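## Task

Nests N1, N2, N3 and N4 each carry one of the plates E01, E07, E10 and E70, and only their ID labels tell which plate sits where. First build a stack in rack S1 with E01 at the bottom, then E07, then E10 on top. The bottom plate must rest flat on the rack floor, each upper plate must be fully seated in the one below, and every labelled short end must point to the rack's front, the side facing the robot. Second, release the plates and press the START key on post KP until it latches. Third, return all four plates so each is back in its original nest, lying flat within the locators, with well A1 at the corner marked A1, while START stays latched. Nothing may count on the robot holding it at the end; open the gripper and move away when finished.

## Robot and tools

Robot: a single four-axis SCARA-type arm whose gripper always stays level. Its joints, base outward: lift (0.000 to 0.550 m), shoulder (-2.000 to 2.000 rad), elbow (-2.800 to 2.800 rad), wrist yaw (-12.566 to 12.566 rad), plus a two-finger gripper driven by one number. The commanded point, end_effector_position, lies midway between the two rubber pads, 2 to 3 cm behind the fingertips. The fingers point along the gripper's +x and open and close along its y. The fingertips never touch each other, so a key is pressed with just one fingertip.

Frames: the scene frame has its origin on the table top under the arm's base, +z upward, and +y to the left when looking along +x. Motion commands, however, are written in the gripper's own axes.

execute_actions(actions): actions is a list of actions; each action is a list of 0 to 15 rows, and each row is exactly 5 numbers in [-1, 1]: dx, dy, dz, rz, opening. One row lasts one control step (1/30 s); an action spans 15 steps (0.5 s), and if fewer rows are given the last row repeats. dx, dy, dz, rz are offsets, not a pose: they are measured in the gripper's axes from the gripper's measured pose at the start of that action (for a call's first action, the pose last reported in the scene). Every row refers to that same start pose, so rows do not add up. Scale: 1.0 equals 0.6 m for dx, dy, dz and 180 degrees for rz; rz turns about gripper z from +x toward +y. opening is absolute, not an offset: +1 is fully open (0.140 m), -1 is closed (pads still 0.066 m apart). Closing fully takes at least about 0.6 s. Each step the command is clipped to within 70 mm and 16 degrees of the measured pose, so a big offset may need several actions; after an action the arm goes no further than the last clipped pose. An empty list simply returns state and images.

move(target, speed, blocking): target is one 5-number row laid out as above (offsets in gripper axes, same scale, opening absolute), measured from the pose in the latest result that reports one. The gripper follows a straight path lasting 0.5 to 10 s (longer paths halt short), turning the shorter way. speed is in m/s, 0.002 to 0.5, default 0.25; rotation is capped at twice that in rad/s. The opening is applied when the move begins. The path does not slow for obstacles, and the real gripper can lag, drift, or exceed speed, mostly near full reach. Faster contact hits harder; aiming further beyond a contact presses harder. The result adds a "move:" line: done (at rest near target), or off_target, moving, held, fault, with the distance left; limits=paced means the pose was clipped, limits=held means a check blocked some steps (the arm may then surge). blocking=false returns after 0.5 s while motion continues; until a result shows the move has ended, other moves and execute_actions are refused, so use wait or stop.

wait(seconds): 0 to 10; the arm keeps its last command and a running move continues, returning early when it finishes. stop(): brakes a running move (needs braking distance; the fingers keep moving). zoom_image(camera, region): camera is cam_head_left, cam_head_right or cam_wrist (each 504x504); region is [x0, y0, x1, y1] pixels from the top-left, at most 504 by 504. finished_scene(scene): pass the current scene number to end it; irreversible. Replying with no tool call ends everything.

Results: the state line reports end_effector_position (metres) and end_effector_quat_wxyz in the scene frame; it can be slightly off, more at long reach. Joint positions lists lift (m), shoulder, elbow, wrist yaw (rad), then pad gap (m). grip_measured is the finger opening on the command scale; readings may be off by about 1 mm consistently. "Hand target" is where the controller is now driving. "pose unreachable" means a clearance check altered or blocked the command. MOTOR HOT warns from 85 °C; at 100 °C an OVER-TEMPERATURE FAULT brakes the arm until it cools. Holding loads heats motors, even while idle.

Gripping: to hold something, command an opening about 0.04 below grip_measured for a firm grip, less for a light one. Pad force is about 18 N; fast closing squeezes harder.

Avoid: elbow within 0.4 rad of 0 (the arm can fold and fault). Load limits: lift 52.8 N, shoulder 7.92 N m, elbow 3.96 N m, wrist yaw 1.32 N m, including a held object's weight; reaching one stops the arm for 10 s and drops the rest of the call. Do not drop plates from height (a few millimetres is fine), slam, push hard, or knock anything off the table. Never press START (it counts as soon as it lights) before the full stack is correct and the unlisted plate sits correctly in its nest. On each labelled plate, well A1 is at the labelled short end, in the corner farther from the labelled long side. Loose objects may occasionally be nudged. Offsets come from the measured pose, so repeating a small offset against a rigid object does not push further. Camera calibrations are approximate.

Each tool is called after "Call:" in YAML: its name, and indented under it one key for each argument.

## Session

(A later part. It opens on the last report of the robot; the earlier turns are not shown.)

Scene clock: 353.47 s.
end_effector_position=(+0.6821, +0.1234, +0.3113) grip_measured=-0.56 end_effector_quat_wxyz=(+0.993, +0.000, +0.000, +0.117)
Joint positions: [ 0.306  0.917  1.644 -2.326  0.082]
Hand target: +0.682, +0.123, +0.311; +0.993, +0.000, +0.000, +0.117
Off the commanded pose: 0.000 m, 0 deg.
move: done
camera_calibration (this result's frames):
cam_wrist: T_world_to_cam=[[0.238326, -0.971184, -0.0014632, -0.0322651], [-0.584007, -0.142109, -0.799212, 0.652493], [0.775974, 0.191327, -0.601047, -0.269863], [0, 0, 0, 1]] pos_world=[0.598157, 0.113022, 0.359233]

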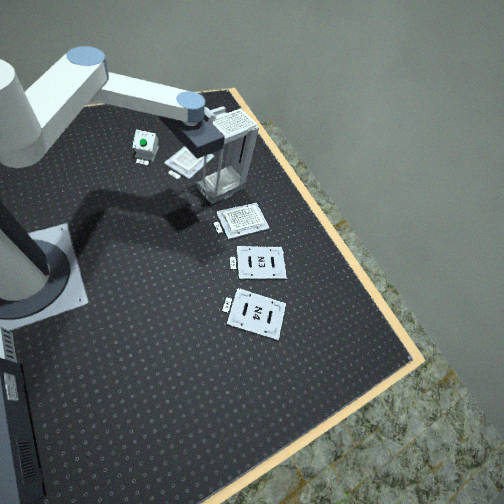

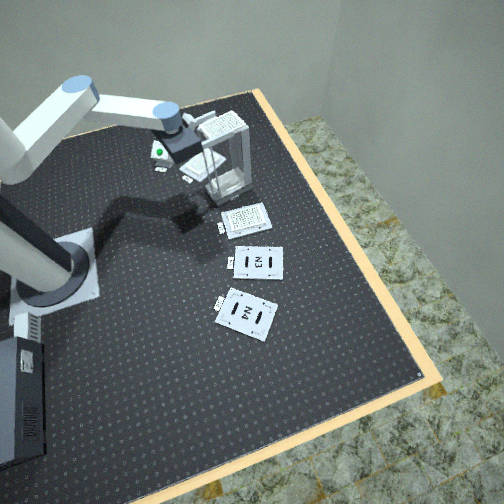

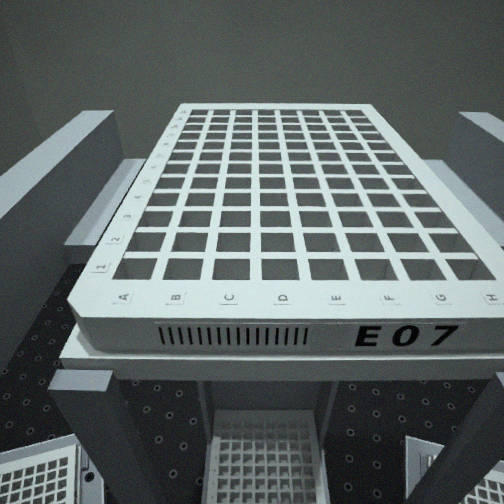

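Call:
move:
  target: [0, 0, -0.044, 0, -0.62]
  speed: 0.05

Call:
zoom_image:
  camera: "cam_wrist"
  region: [130, 30, 430, 170]

Scene clock: 356.77 s.
end_effector_position=(+0.6821, +0.1234, +0.2849) grip_measured=-0.56 end_effector_quat_wxyz=(+0.993, +0.000, +0.000, +0.117)
Joint positions: [ 0.28   0.917  1.644 -2.326  0.082]
Hand target: +0.682, +0.123, +0.285; +0.993, +0.000, +0.000, +0.117
Off the commanded pose: 0.000 m, 0 deg.
move: done
camera_calibration (this result's frames):
cam_wrist: T_world_to_cam=[[0.238324, -0.971185, -0.0014632, -0.0323009], [-0.584008, -0.142108, -0.799212, 0.631338], [0.775975, 0.191326, -0.601047, -0.285775], [0, 0, 0, 1]] pos_world=[0.598159, 0.113024, 0.332761]

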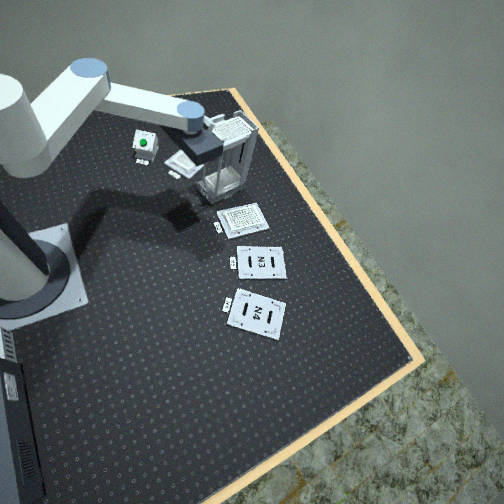

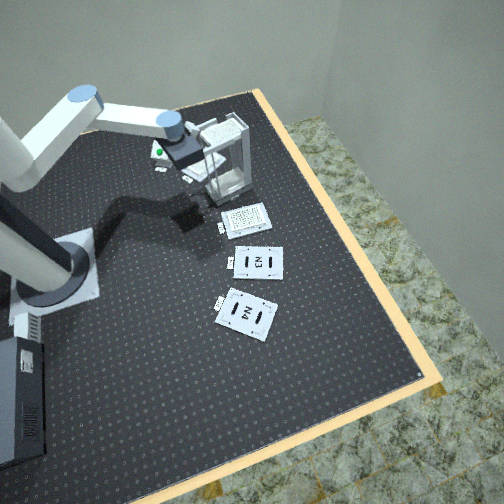

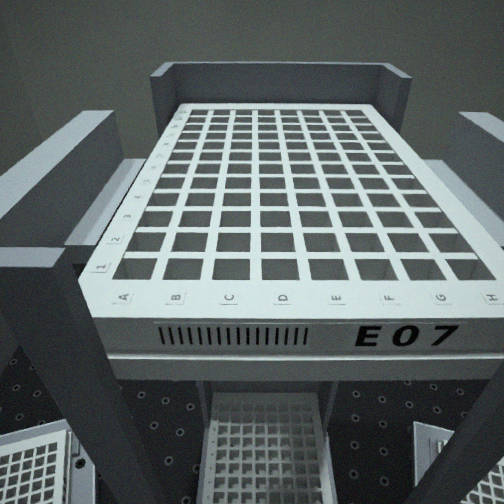

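Region (130, 30, 430, 170) of cam_wrist's 504x504 image, scaled by 1.680, with more detail than that image has; it fills the top 235 rows of this view, and the rest is white.

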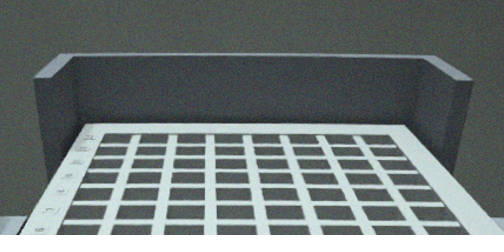

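Call:
move:
  target: [-0.0004, 0, -0.333, 0, -0.62]
  speed: 0.15

Call:
zoom_image:
  camera: "cam_wrist"
  region: [40, 300, 504, 504]

Scene clock: 367.87 s.
end_effector_position=(+0.6819, +0.1233, +0.0850) grip_measured=-0.56 end_effector_quat_wxyz=(+0.993, +0.000, +0.000, +0.117)
Joint positions: [ 0.08   0.918  1.643 -2.326  0.082]
Hand target: +0.682, +0.123, +0.085; +0.993, +0.000, +0.000, +0.117
Off the commanded pose: 0.000 m, 0 deg.
move: done
camera_calibration (this result's frames):
cam_wrist: T_world_to_cam=[[0.238051, -0.971252, -0.0014632, -0.0324694], [-0.584048, -0.141944, -0.799212, 0.471479], [0.776028, 0.191108, -0.601047, -0.40575], [0, 0, 0, 1]] pos_world=[0.597969, 0.11293, 0.13289]

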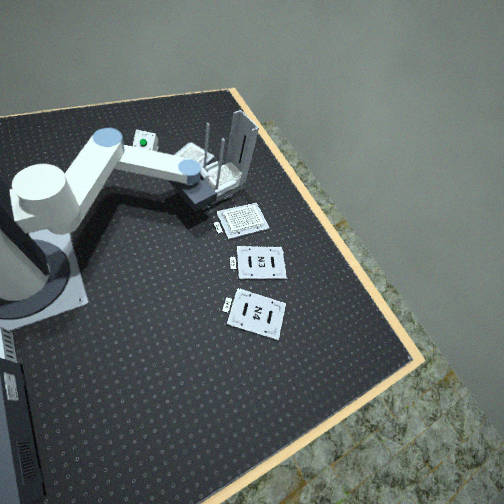

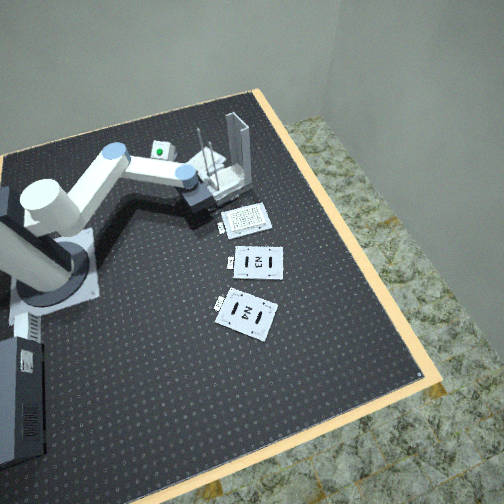

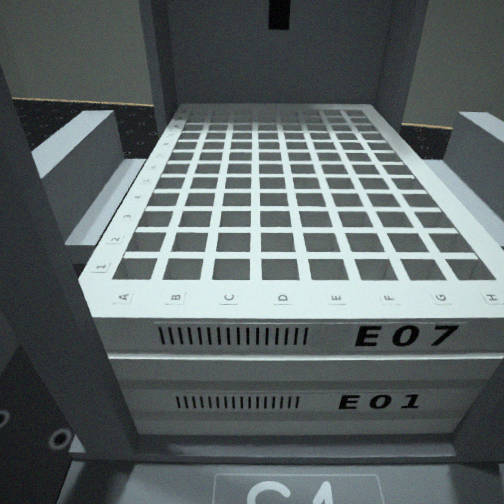

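Region (40, 300, 504, 504) of cam_wrist's 504x504 image, scaled by 1.086, with more detail than that image has; it fills the top 222 rows of this view, and the rest is white.

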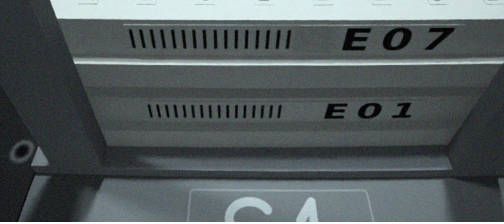

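Call:
move:
  target: [0, 0, -0.0125, 0, -0.62]
  speed: 0.01

Call:
zoom_image:
  camera: "cam_wrist"
  region: [40, 300, 504, 504]

Scene clock: 371.17 s.
end_effector_position=(+0.6819, +0.1232, +0.0777) grip_measured=-0.56 end_effector_quat_wxyz=(+0.993, +0.000, +0.000, +0.117)
Joint positions: [ 0.073  0.918  1.643 -2.326  0.082]
Hand target: +0.682, +0.123, +0.077; +0.993, +0.000, +0.000, +0.117
Off the commanded pose: 0.000 m, 0 deg.
move: done
camera_calibration (this result's frames):
cam_wrist: T_world_to_cam=[[0.23805, -0.971252, -0.0014632, -0.0324867], [-0.584048, -0.141944, -0.799212, 0.465633], [0.776029, 0.191107, -0.601047, -0.410139], [0, 0, 0, 1]] pos_world=[0.597965, 0.112921, 0.125579]

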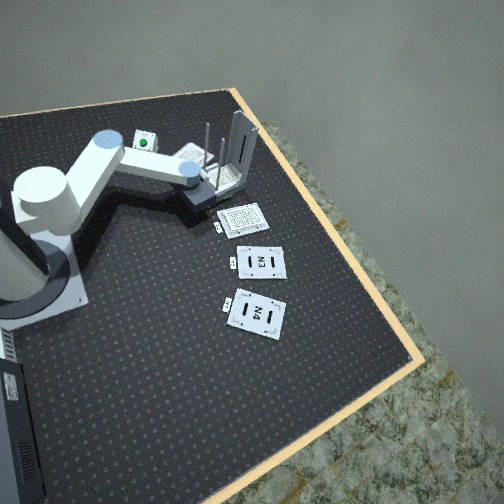

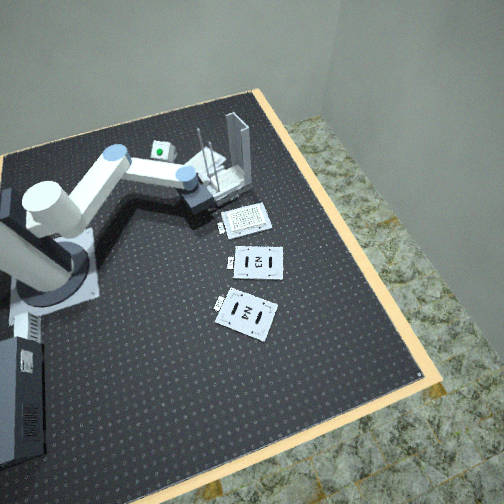

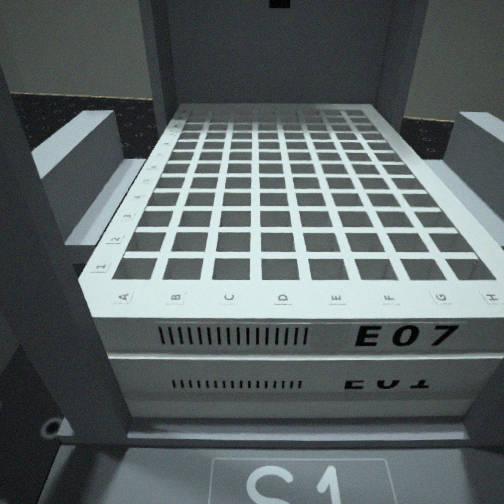

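Region (40, 300, 504, 504) of cam_wrist's 504x504 image, scaled by 1.086, with more detail than that image has; it fills the top 222 rows of this view, and the rest is white.

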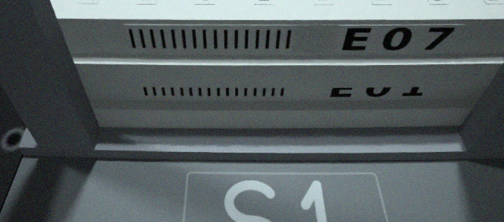

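Call:
execute_actions:
  actions:
    - [[0, 0, 0.0004, 0, -0.3]]
    - [[0, 0, 0, 0, 0.1]]

Call:
move:
  target: [-0.15, 0, 0, 0, 0.1]
  speed: 0.25

Call:
zoom_image:
  camera: "cam_wrist"
  region: [130, 40, 430, 240]

Scene clock: 375.40 s.
end_effector_position=(+0.6819, +0.1232, +0.0780) grip_measured=+0.10 end_effector_quat_wxyz=(+0.993, +0.000, +0.000, +0.117)
Joint positions: [ 0.073  0.918  1.643 -2.326  0.107]
Hand target: +0.682, +0.123, +0.078; +0.993, +0.000, +0.000, +0.117
Off the commanded pose: 0.000 m, 0 deg.
camera_calibration (this result's frames):
cam_wrist: T_world_to_cam=[[0.238047, -0.971253, -0.0014632, -0.0324848], [-0.584048, -0.141942, -0.799212, 0.465851], [0.776029, 0.191104, -0.601047, -0.409976], [0, 0, 0, 1]] pos_world=[0.597965, 0.112921, 0.125851]

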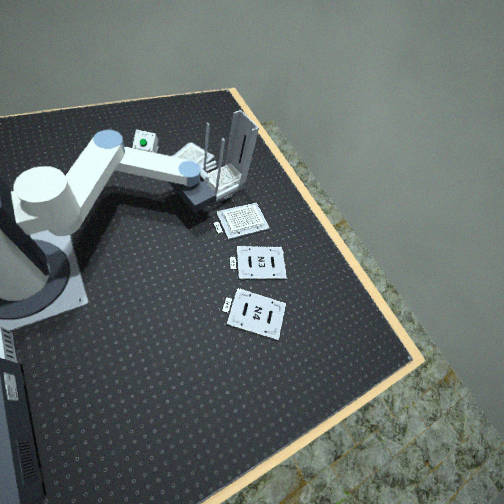

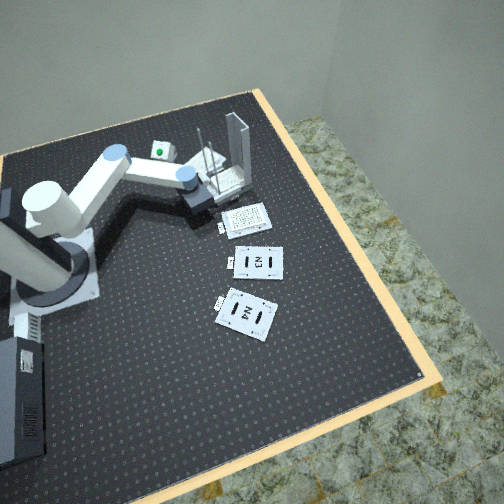

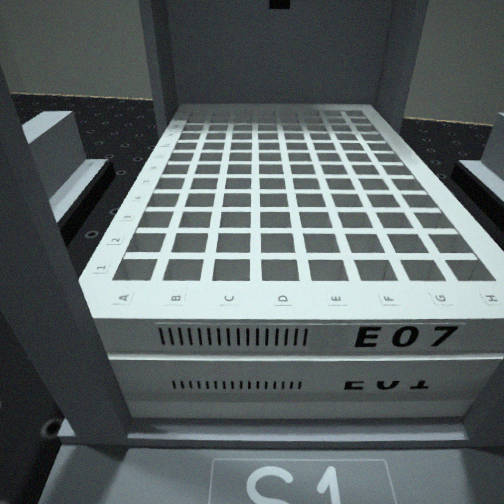

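Scene clock: 376.17 s.
end_effector_position=(+0.5943, +0.1022, +0.0779) grip_measured=+0.10 end_effector_quat_wxyz=(+0.993, +0.000, +0.000, +0.117)
Joint positions: [ 0.073  1.107  1.182 -2.054  0.107]
Hand target: +0.594, +0.102, +0.078; +0.993, +0.000, +0.000, +0.117
Off the commanded pose: 0.000 m, 0 deg.
move: done
camera_calibration (this result's frames):
cam_wrist: T_world_to_cam=[[0.237727, -0.971331, -0.0014632, -0.0318588], [-0.584095, -0.141749, -0.799212, 0.411717], [0.776092, 0.190849, -0.601047, -0.338003], [0, 0, 0, 1]] pos_world=[0.510377, 0.0919226, 0.125847]

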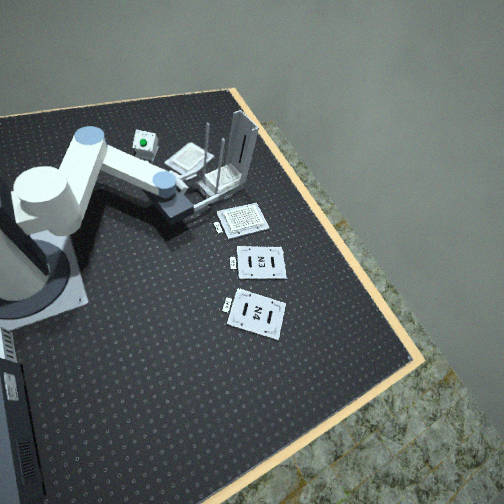

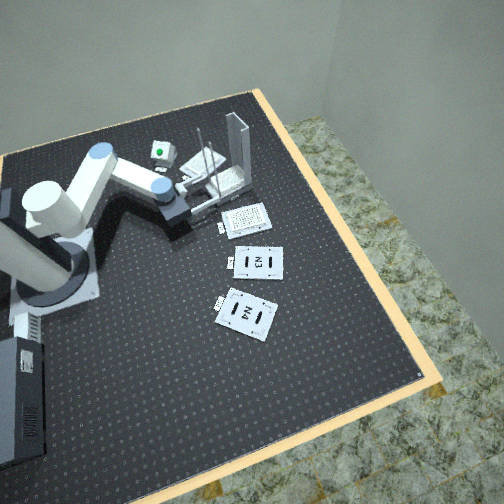

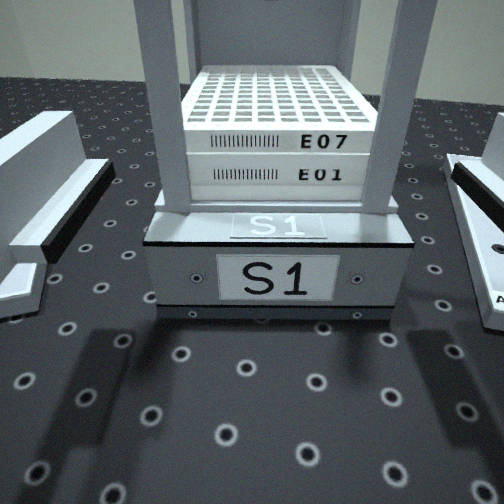

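Region (130, 40, 430, 240) of cam_wrist's 504x504 image, scaled by 1.680, with more detail than that image has.

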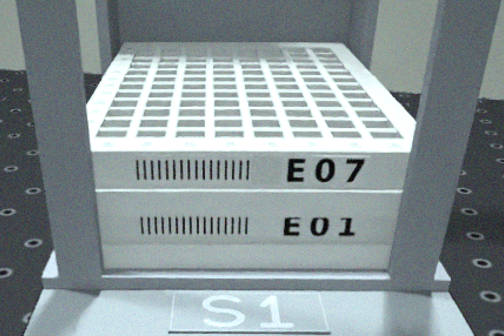

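Call:
move:
  target: [-0.0513, -0.2203, -0.0132, -0.0933, 0.1]
  speed: 0.35

Call:
move:
  target: [0.156, 0, 0, 0, 0.1]
  speed: 0.3

Scene clock: 384.43 s.
end_effector_position=(+0.5951, -0.0335, +0.0701) grip_measured=+0.10 end_effector_quat_wxyz=(+1.000, +0.000, +0.000, -0.029)
Joint positions: [ 0.065  0.793  1.135 -1.987  0.107]
Hand target: +0.595, -0.033, +0.070; +1.000, +0.000, +0.000, -0.029
Off the commanded pose: 0.000 m, 0 deg.
move: done
camera_calibration (this result's frames):
cam_wrist: T_world_to_cam=[[-0.0532852, -0.998578, -0.0014632, 0.00833166], [-0.600132, 0.0331947, -0.799212, 0.402047], [0.798125, -0.0417081, -0.601047, -0.338369], [0, 0, 0, 1]] pos_world=[0.511786, -0.0191388, 0.117957]

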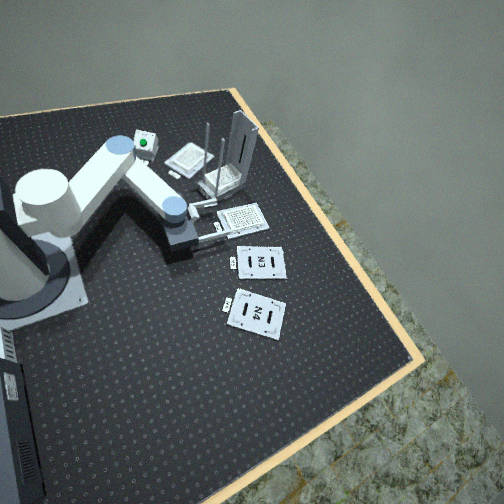

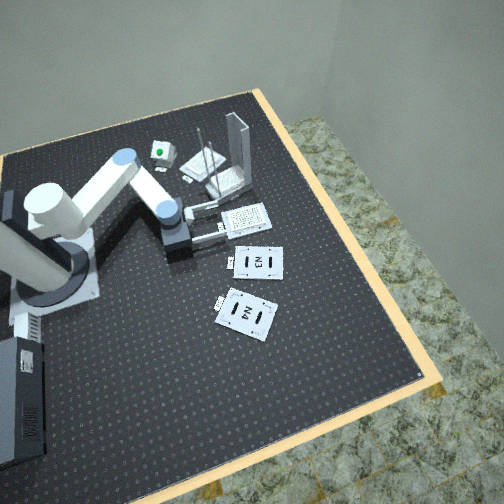

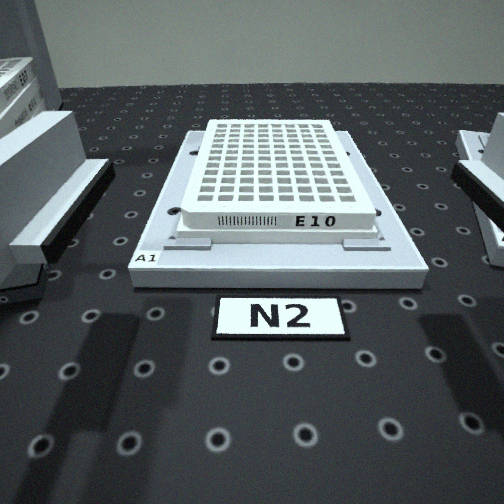

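Scene clock: 385.23 s.
end_effector_position=(+0.6886, -0.0390, +0.0701) grip_measured=+0.10 end_effector_quat_wxyz=(+1.000, +0.000, +0.000, -0.029)
Joint positions: [ 0.065  0.612  1.606 -2.276  0.107]
Hand target: +0.689, -0.039, +0.070; +1.000, +0.000, +0.000, -0.029
Off the commanded pose: 0.000 m, 0 deg.
move: done
camera_calibration (this result's frames):
cam_wrist: T_world_to_cam=[[-0.0529711, -0.998595, -0.0014632, 0.0076577], [-0.600142, 0.033006, -0.799212, 0.458345], [0.798138, -0.041457, -0.601047, -0.413219], [0, 0, 0, 1]] pos_world=[0.605283, -0.024612, 0.117962]

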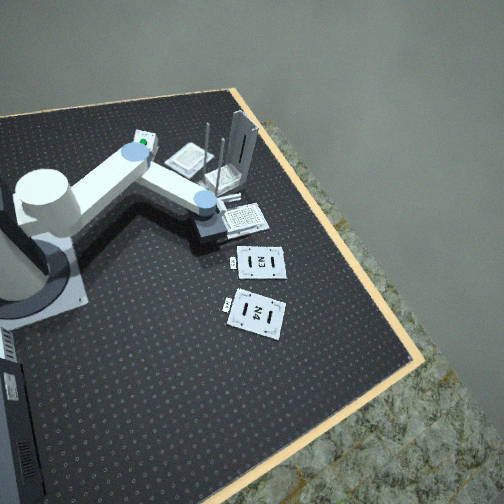

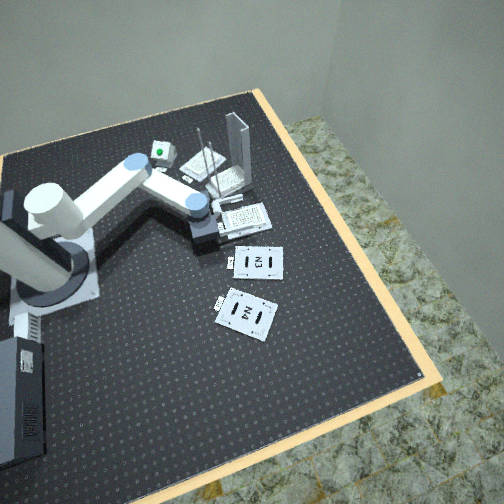

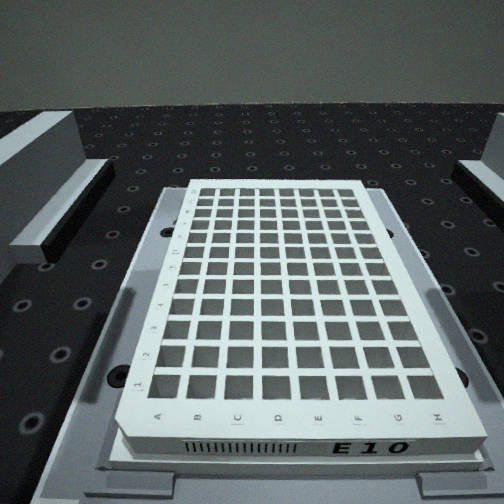

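Call:
move:
  target: [-0.0035, -0.0017, -0.0583, -0.001, 0.1]
  speed: 0.08

Scene clock: 392.07 s.
end_effector_position=(+0.6865, -0.0400, +0.0350) grip_measured=+0.10 end_effector_quat_wxyz=(+1.000, +0.000, +0.000, -0.031)
Joint positions: [ 0.03   0.615  1.594 -2.271  0.107]
Hand target: +0.686, -0.040, +0.035; +1.000, +0.000, +0.000, -0.031
Off the commanded pose: 0.000 m, 0 deg.
move: done
camera_calibration (this result's frames):
cam_wrist: T_world_to_cam=[[-0.056403, -0.998407, -0.0014632, 0.00888484], [-0.600025, 0.0350685, -0.799212, 0.429096], [0.79799, -0.0442, -0.601047, -0.432626], [0, 0, 0, 1]] pos_world=[0.603201, -0.0252991, 0.0829234]

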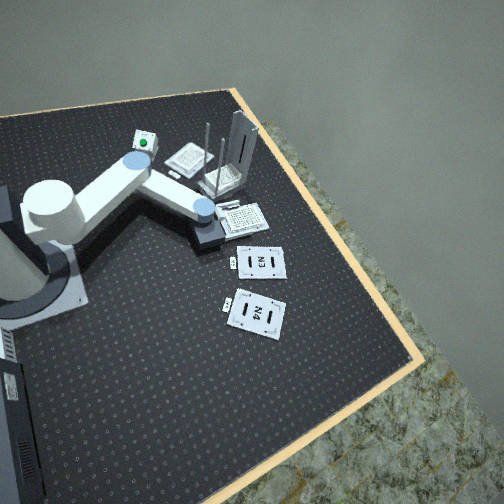

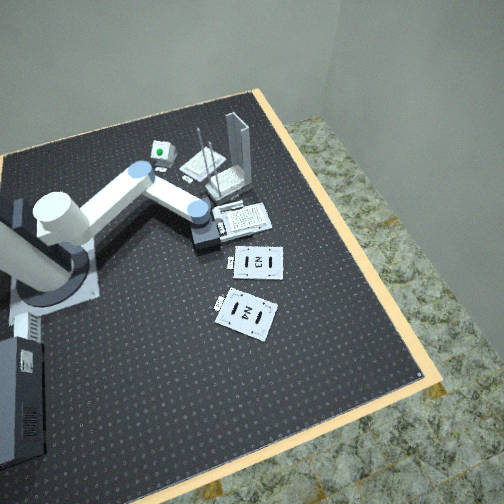

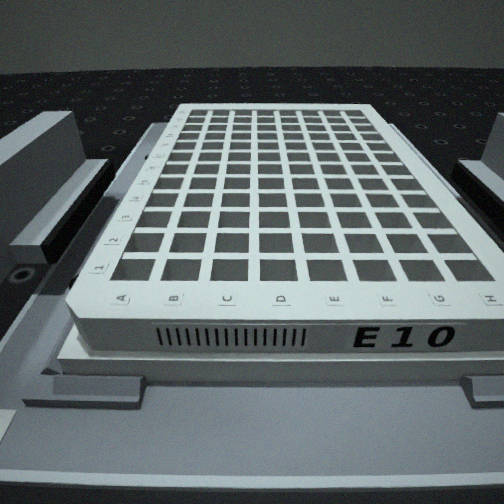

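Call:
execute_actions:
  actions:
    - [[-0.0005, 0, 0, 0, -0.45]]
    - [[0, 0, 0, 0, -0.5], [0, 0, 0, 0, -0.52], [0, 0, 0, 0, -0.54], [0, 0, 0, 0, -0.56], [0, 0, 0, 0, -0.58], [0, 0, 0, 0, -0.6], [0, 0, 0, 0, -0.62]]

Call:
move:
  target: [0, 0, 0.02, 0, -0.62]
  speed: 0.08

Call:
move:
  target: [0, 0, 0.472, 0, -0.62]
  speed: 0.4

Scene clock: 397.50 s.
end_effector_position=(+0.6862, -0.0399, +0.0350) grip_measured=-0.56 end_effector_quat_wxyz=(+1.000, +0.000, +0.000, -0.031)
Joint positions: [ 0.03   0.615  1.593 -2.27   0.082]
Hand target: +0.686, -0.040, +0.035; +1.000, +0.000, +0.000, -0.031
Off the commanded pose: 0.000 m, 0 deg.
camera_calibration (this result's frames):
cam_wrist: T_world_to_cam=[[-0.0563382, -0.998411, -0.0014632, 0.00884608], [-0.600027, 0.0350296, -0.799212, 0.428942], [0.797993, -0.0441483, -0.601047, -0.432416], [0, 0, 0, 1]] pos_world=[0.602941, -0.0252841, 0.0829262]

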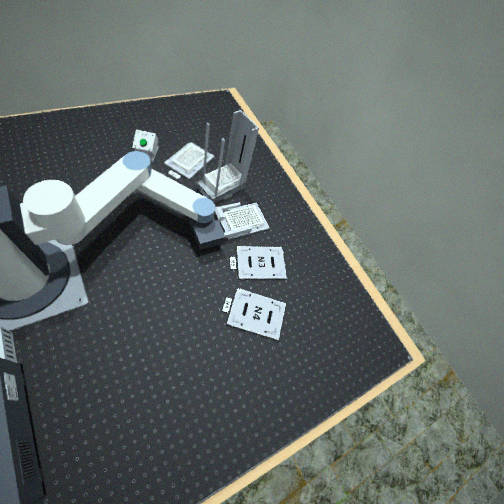

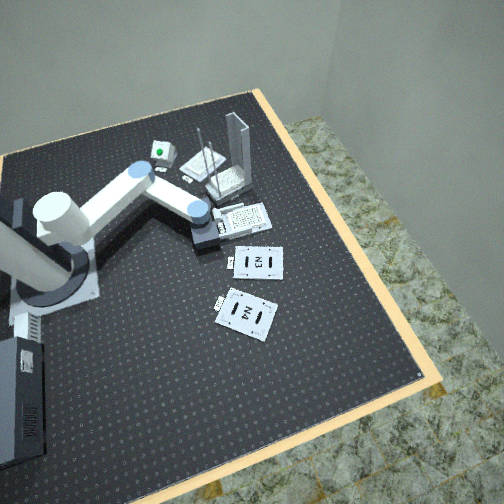

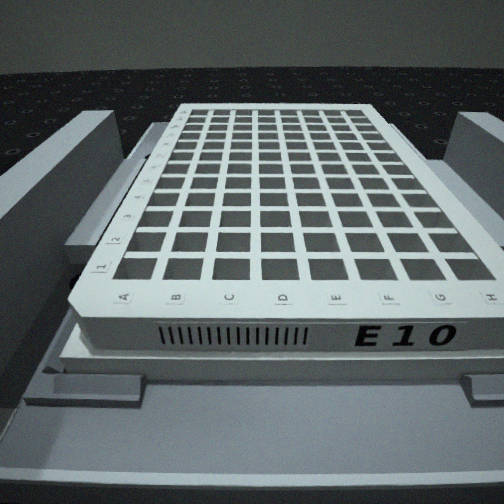

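Scene clock: 398.20 s.
end_effector_position=(+0.6862, -0.0399, +0.0470) grip_measured=-0.56 end_effector_quat_wxyz=(+1.000, +0.000, +0.000, -0.031)
Joint positions: [ 0.042  0.615  1.593 -2.27   0.082]
Hand target: +0.686, -0.040, +0.047; +1.000, +0.000, +0.000, -0.031
Off the commanded pose: 0.000 m, 0 deg.
move: done
camera_calibration (this result's frames):
cam_wrist: T_world_to_cam=[[-0.0563365, -0.998411, -0.0014632, 0.00886295], [-0.600027, 0.0350285, -0.799212, 0.438544], [0.797993, -0.0441469, -0.601047, -0.425195], [0, 0, 0, 1]] pos_world=[0.602941, -0.0252837, 0.0949406]

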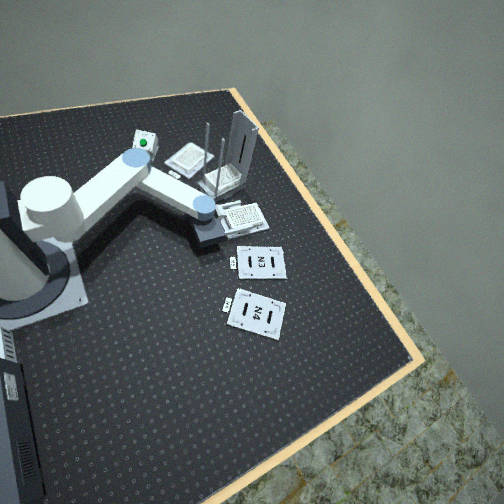

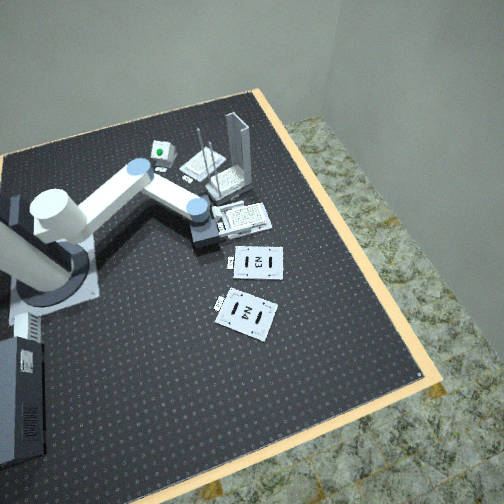

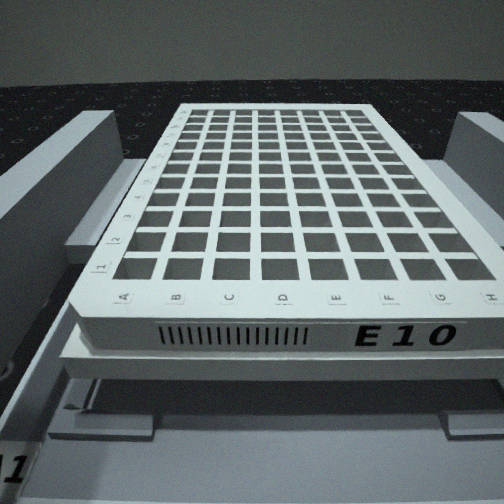

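Scene clock: 399.47 s.
end_effector_position=(+0.6862, -0.0399, +0.3303) grip_measured=-0.56 end_effector_quat_wxyz=(+1.000, +0.000, +0.000, -0.031)
Joint positions: [ 0.325  0.615  1.593 -2.27   0.082]
Hand target: +0.686, -0.040, +0.330; +1.000, +0.000, +0.000, -0.031
Off the commanded pose: 0.000 m, 0 deg.
move: done
camera_calibration (this result's frames):
cam_wrist: T_world_to_cam=[[-0.0562927, -0.998413, -0.0014632, 0.00925671], [-0.600029, 0.0350022, -0.799212, 0.664925], [0.797995, -0.0441119, -0.601047, -0.25496], [0, 0, 0, 1]] pos_world=[0.602952, -0.0252786, 0.378187]

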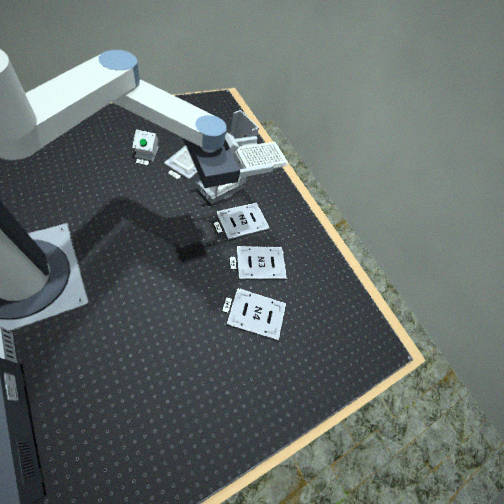

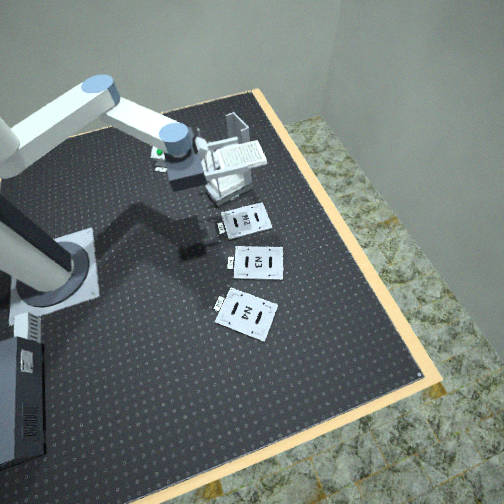

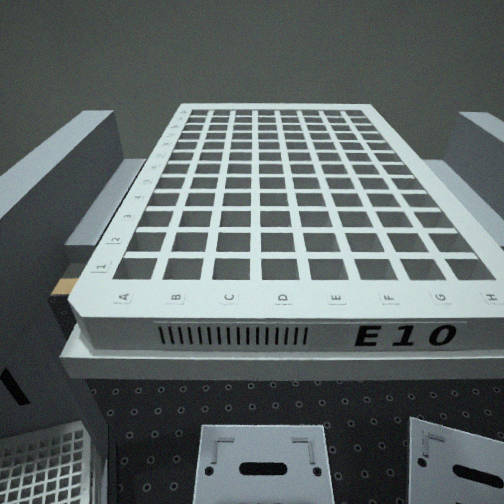

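Call:
move:
  target: [-0.02369, 0.27073, -0.0205, 0.09413, -0.62]
  speed: 0.3

Call:
zoom_image:
  camera: "cam_wrist"
  region: [0, 340, 252, 504]

Call:
zoom_image:
  camera: "cam_wrist"
  region: [252, 340, 504, 504]

Scene clock: 404.63 s.
end_effector_position=(+0.6820, +0.1232, +0.3180) grip_measured=-0.56 end_effector_quat_wxyz=(+0.993, +0.000, +0.000, +0.117)
Joint positions: [ 0.313  0.918  1.643 -2.326  0.082]
Hand target: +0.682, +0.123, +0.318; +0.993, +0.000, +0.000, +0.117
Off the commanded pose: 0.000 m, 0 deg.
move: done
camera_calibration (this result's frames):
cam_wrist: T_world_to_cam=[[0.237729, -0.97133, -0.0014632, -0.0319569], [-0.584095, -0.141751, -0.799212, 0.657732], [0.776092, 0.190851, -0.601047, -0.265803], [0, 0, 0, 1]] pos_world=[0.598063, 0.112922, 0.365861]

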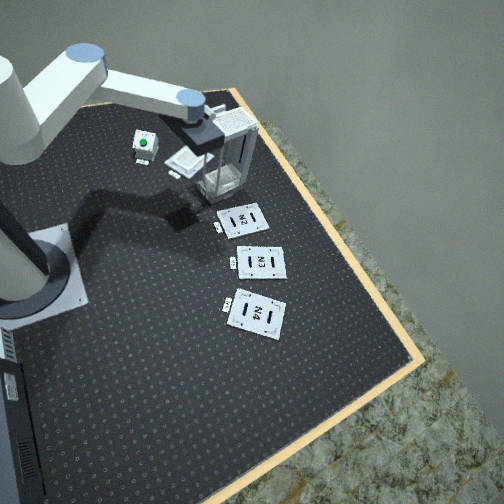

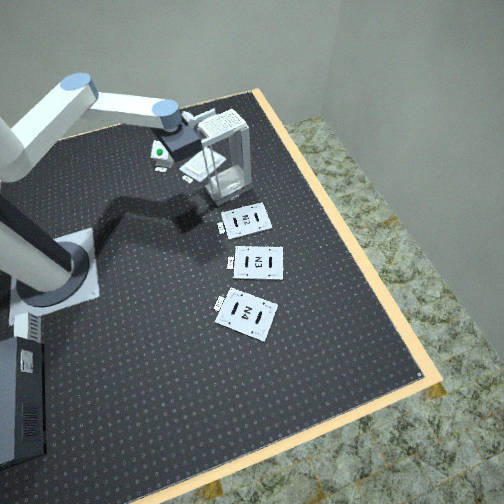

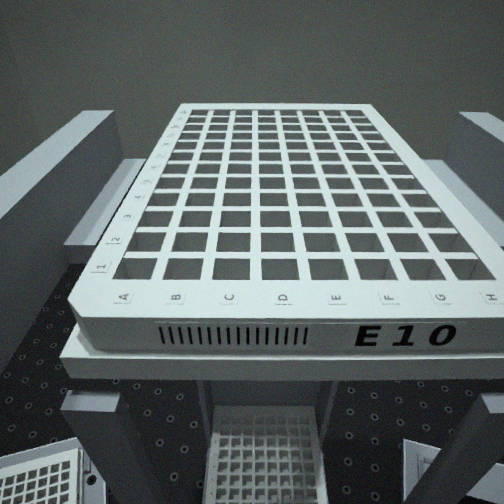

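Region (0, 340, 252, 504) of cam_wrist's 504x504 image, scaled by 2.000, with more detail than that image has; it fills the top 328 rows of this view, and the rest is white.

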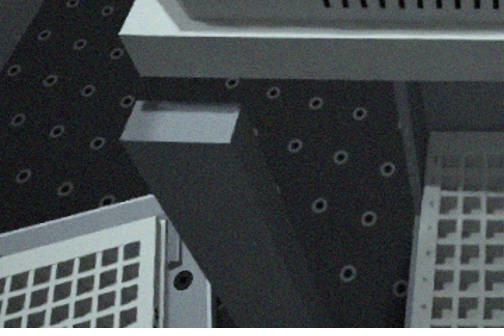

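Region (252, 340, 504, 504) of cam_wrist's 504x504 image, scaled by 2.000, with more detail than that image has; it fills the top 328 rows of this view, and the rest is white.

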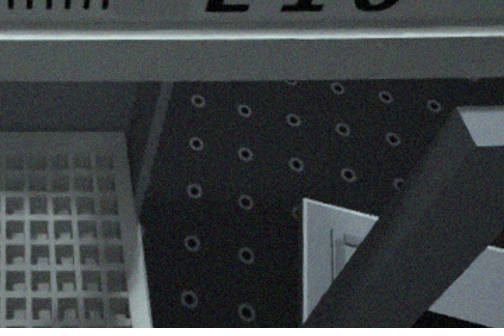

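This is almost the same view as last time, with slightly more gap at the front. I'll lower slowly into the top of the rack.

Call:
move:
  target: [0, 0, -0.011, 0, -0.62]
  speed: 0.012

Scene clock: 406.97 s.
end_effector_position=(+0.6820, +0.1232, +0.3113) grip_measured=-0.56 end_effector_quat_wxyz=(+0.993, +0.000, +0.000, +0.117)
Joint positions: [ 0.306  0.918  1.643 -2.326  0.082]
Hand target: +0.682, +0.123, +0.311; +0.993, +0.000, +0.000, +0.117
Off the commanded pose: 0.000 m, 0 deg.
move: done
camera_calibration (this result's frames):
cam_wrist: T_world_to_cam=[[0.23768, -0.971342, -0.0014632, -0.0319498], [-0.584102, -0.141722, -0.799212, 0.652439], [0.776101, 0.190812, -0.601047, -0.269778], [0, 0, 0, 1]] pos_world=[0.59806, 0.112907, 0.359241]

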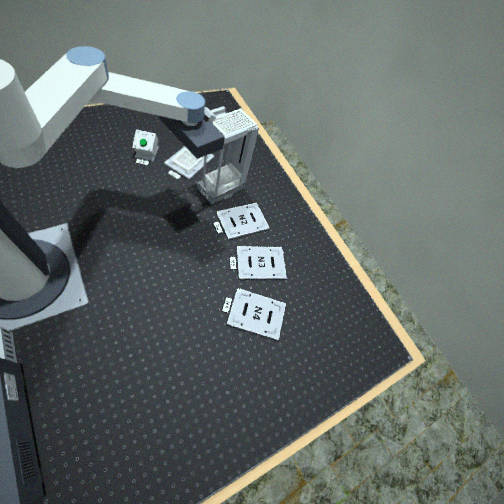

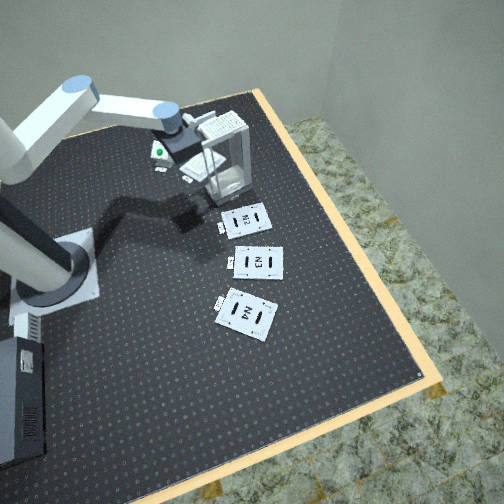

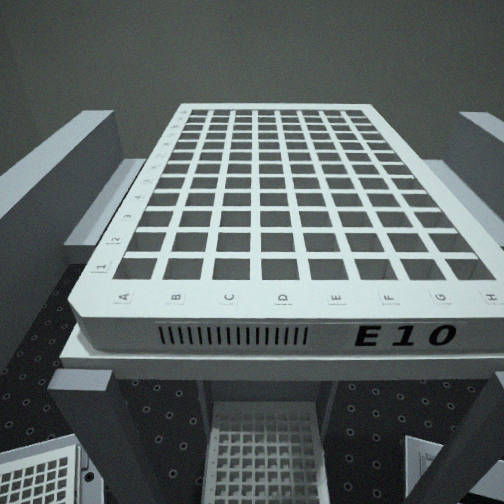

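Call:
move:
  target: [-0.0004, 0, -0.3588, 0, -0.62]
  speed: 0.18

Call:
move:
  target: [0, 0, -0.0092, 0, -0.62]
  speed: 0.01

Call:
zoom_image:
  camera: "cam_wrist"
  region: [40, 300, 504, 504]

Scene clock: 412.20 s.
end_effector_position=(+0.6818, +0.1231, +0.0960) grip_measured=-0.56 end_effector_quat_wxyz=(+0.993, +0.000, +0.000, +0.117)
Joint positions: [ 0.091  0.918  1.642 -2.326  0.082]
Hand target: +0.682, +0.123, +0.096; +0.993, +0.000, +0.000, +0.117
Off the commanded pose: 0.000 m, 0 deg.
move: done
camera_calibration (this result's frames):
cam_wrist: T_world_to_cam=[[0.237399, -0.971411, -0.0014632, -0.0321374], [-0.584143, -0.141553, -0.799212, 0.480207], [0.776156, 0.190587, -0.601047, -0.399056], [0, 0, 0, 1]] pos_world=[0.597869, 0.112811, 0.143889]

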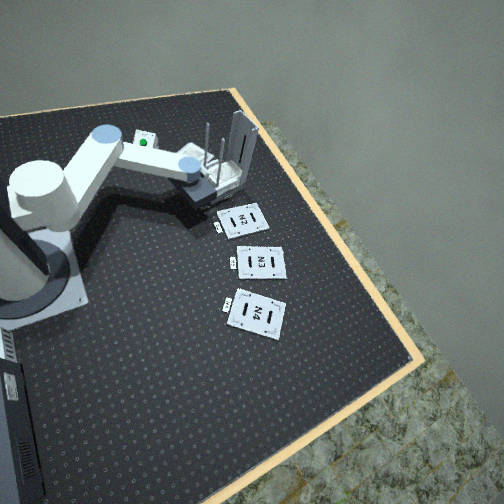

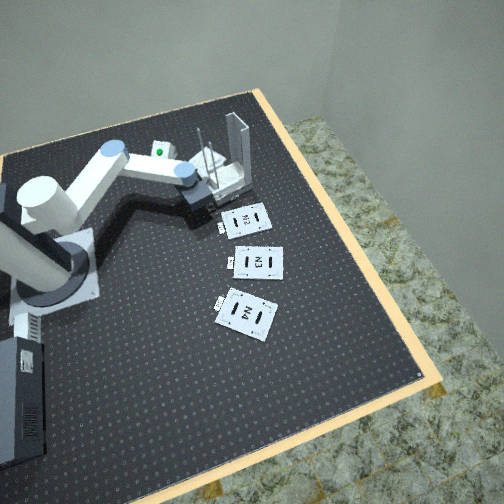

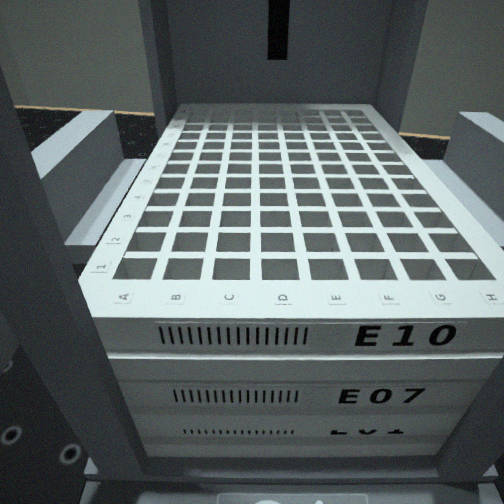

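Scene clock: 412.97 s.
end_effector_position=(+0.6818, +0.1231, +0.0907) grip_measured=-0.56 end_effector_quat_wxyz=(+0.993, +0.000, +0.000, +0.117)
Joint positions: [ 0.086  0.918  1.642 -2.326  0.082]
Hand target: +0.682, +0.123, +0.090; +0.993, +0.000, +0.000, +0.117
Off the commanded pose: 0.000 m, 0 deg.
move: done
camera_calibration (this result's frames):
cam_wrist: T_world_to_cam=[[0.237391, -0.971413, -0.0014632, -0.0321505], [-0.584144, -0.141548, -0.799212, 0.475966], [0.776158, 0.190581, -0.601047, -0.402238], [0, 0, 0, 1]] pos_world=[0.597865, 0.112799, 0.138587]

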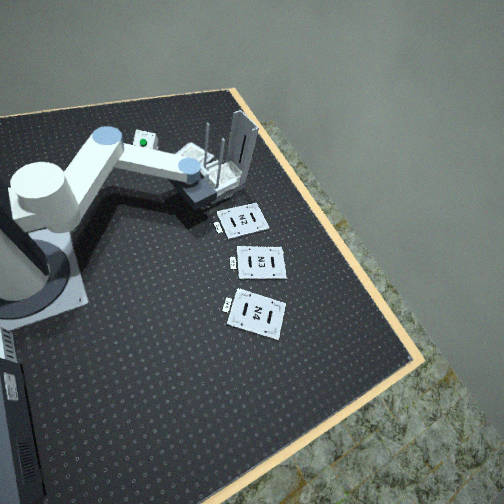

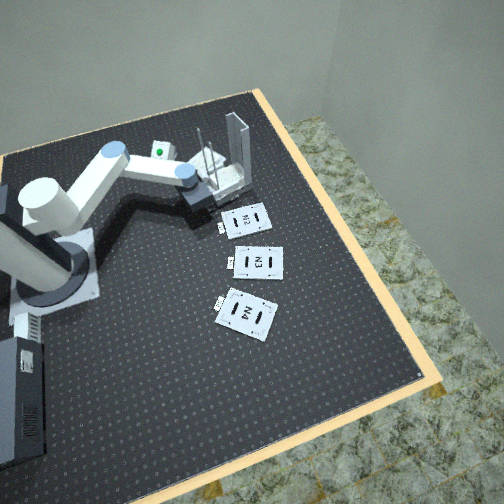

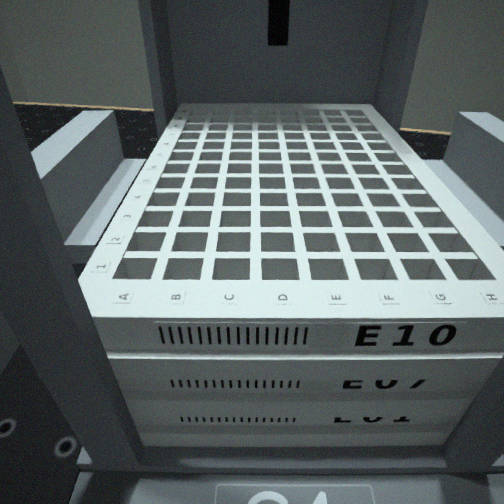

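Region (40, 300, 504, 504) of cam_wrist's 504x504 image, scaled by 1.086, with more detail than that image has; it fills the top 222 rows of this view, and the rest is white.

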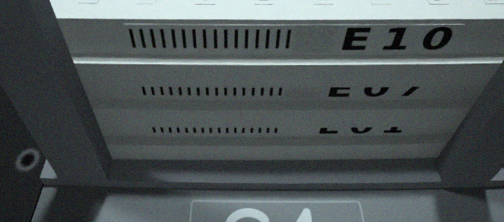

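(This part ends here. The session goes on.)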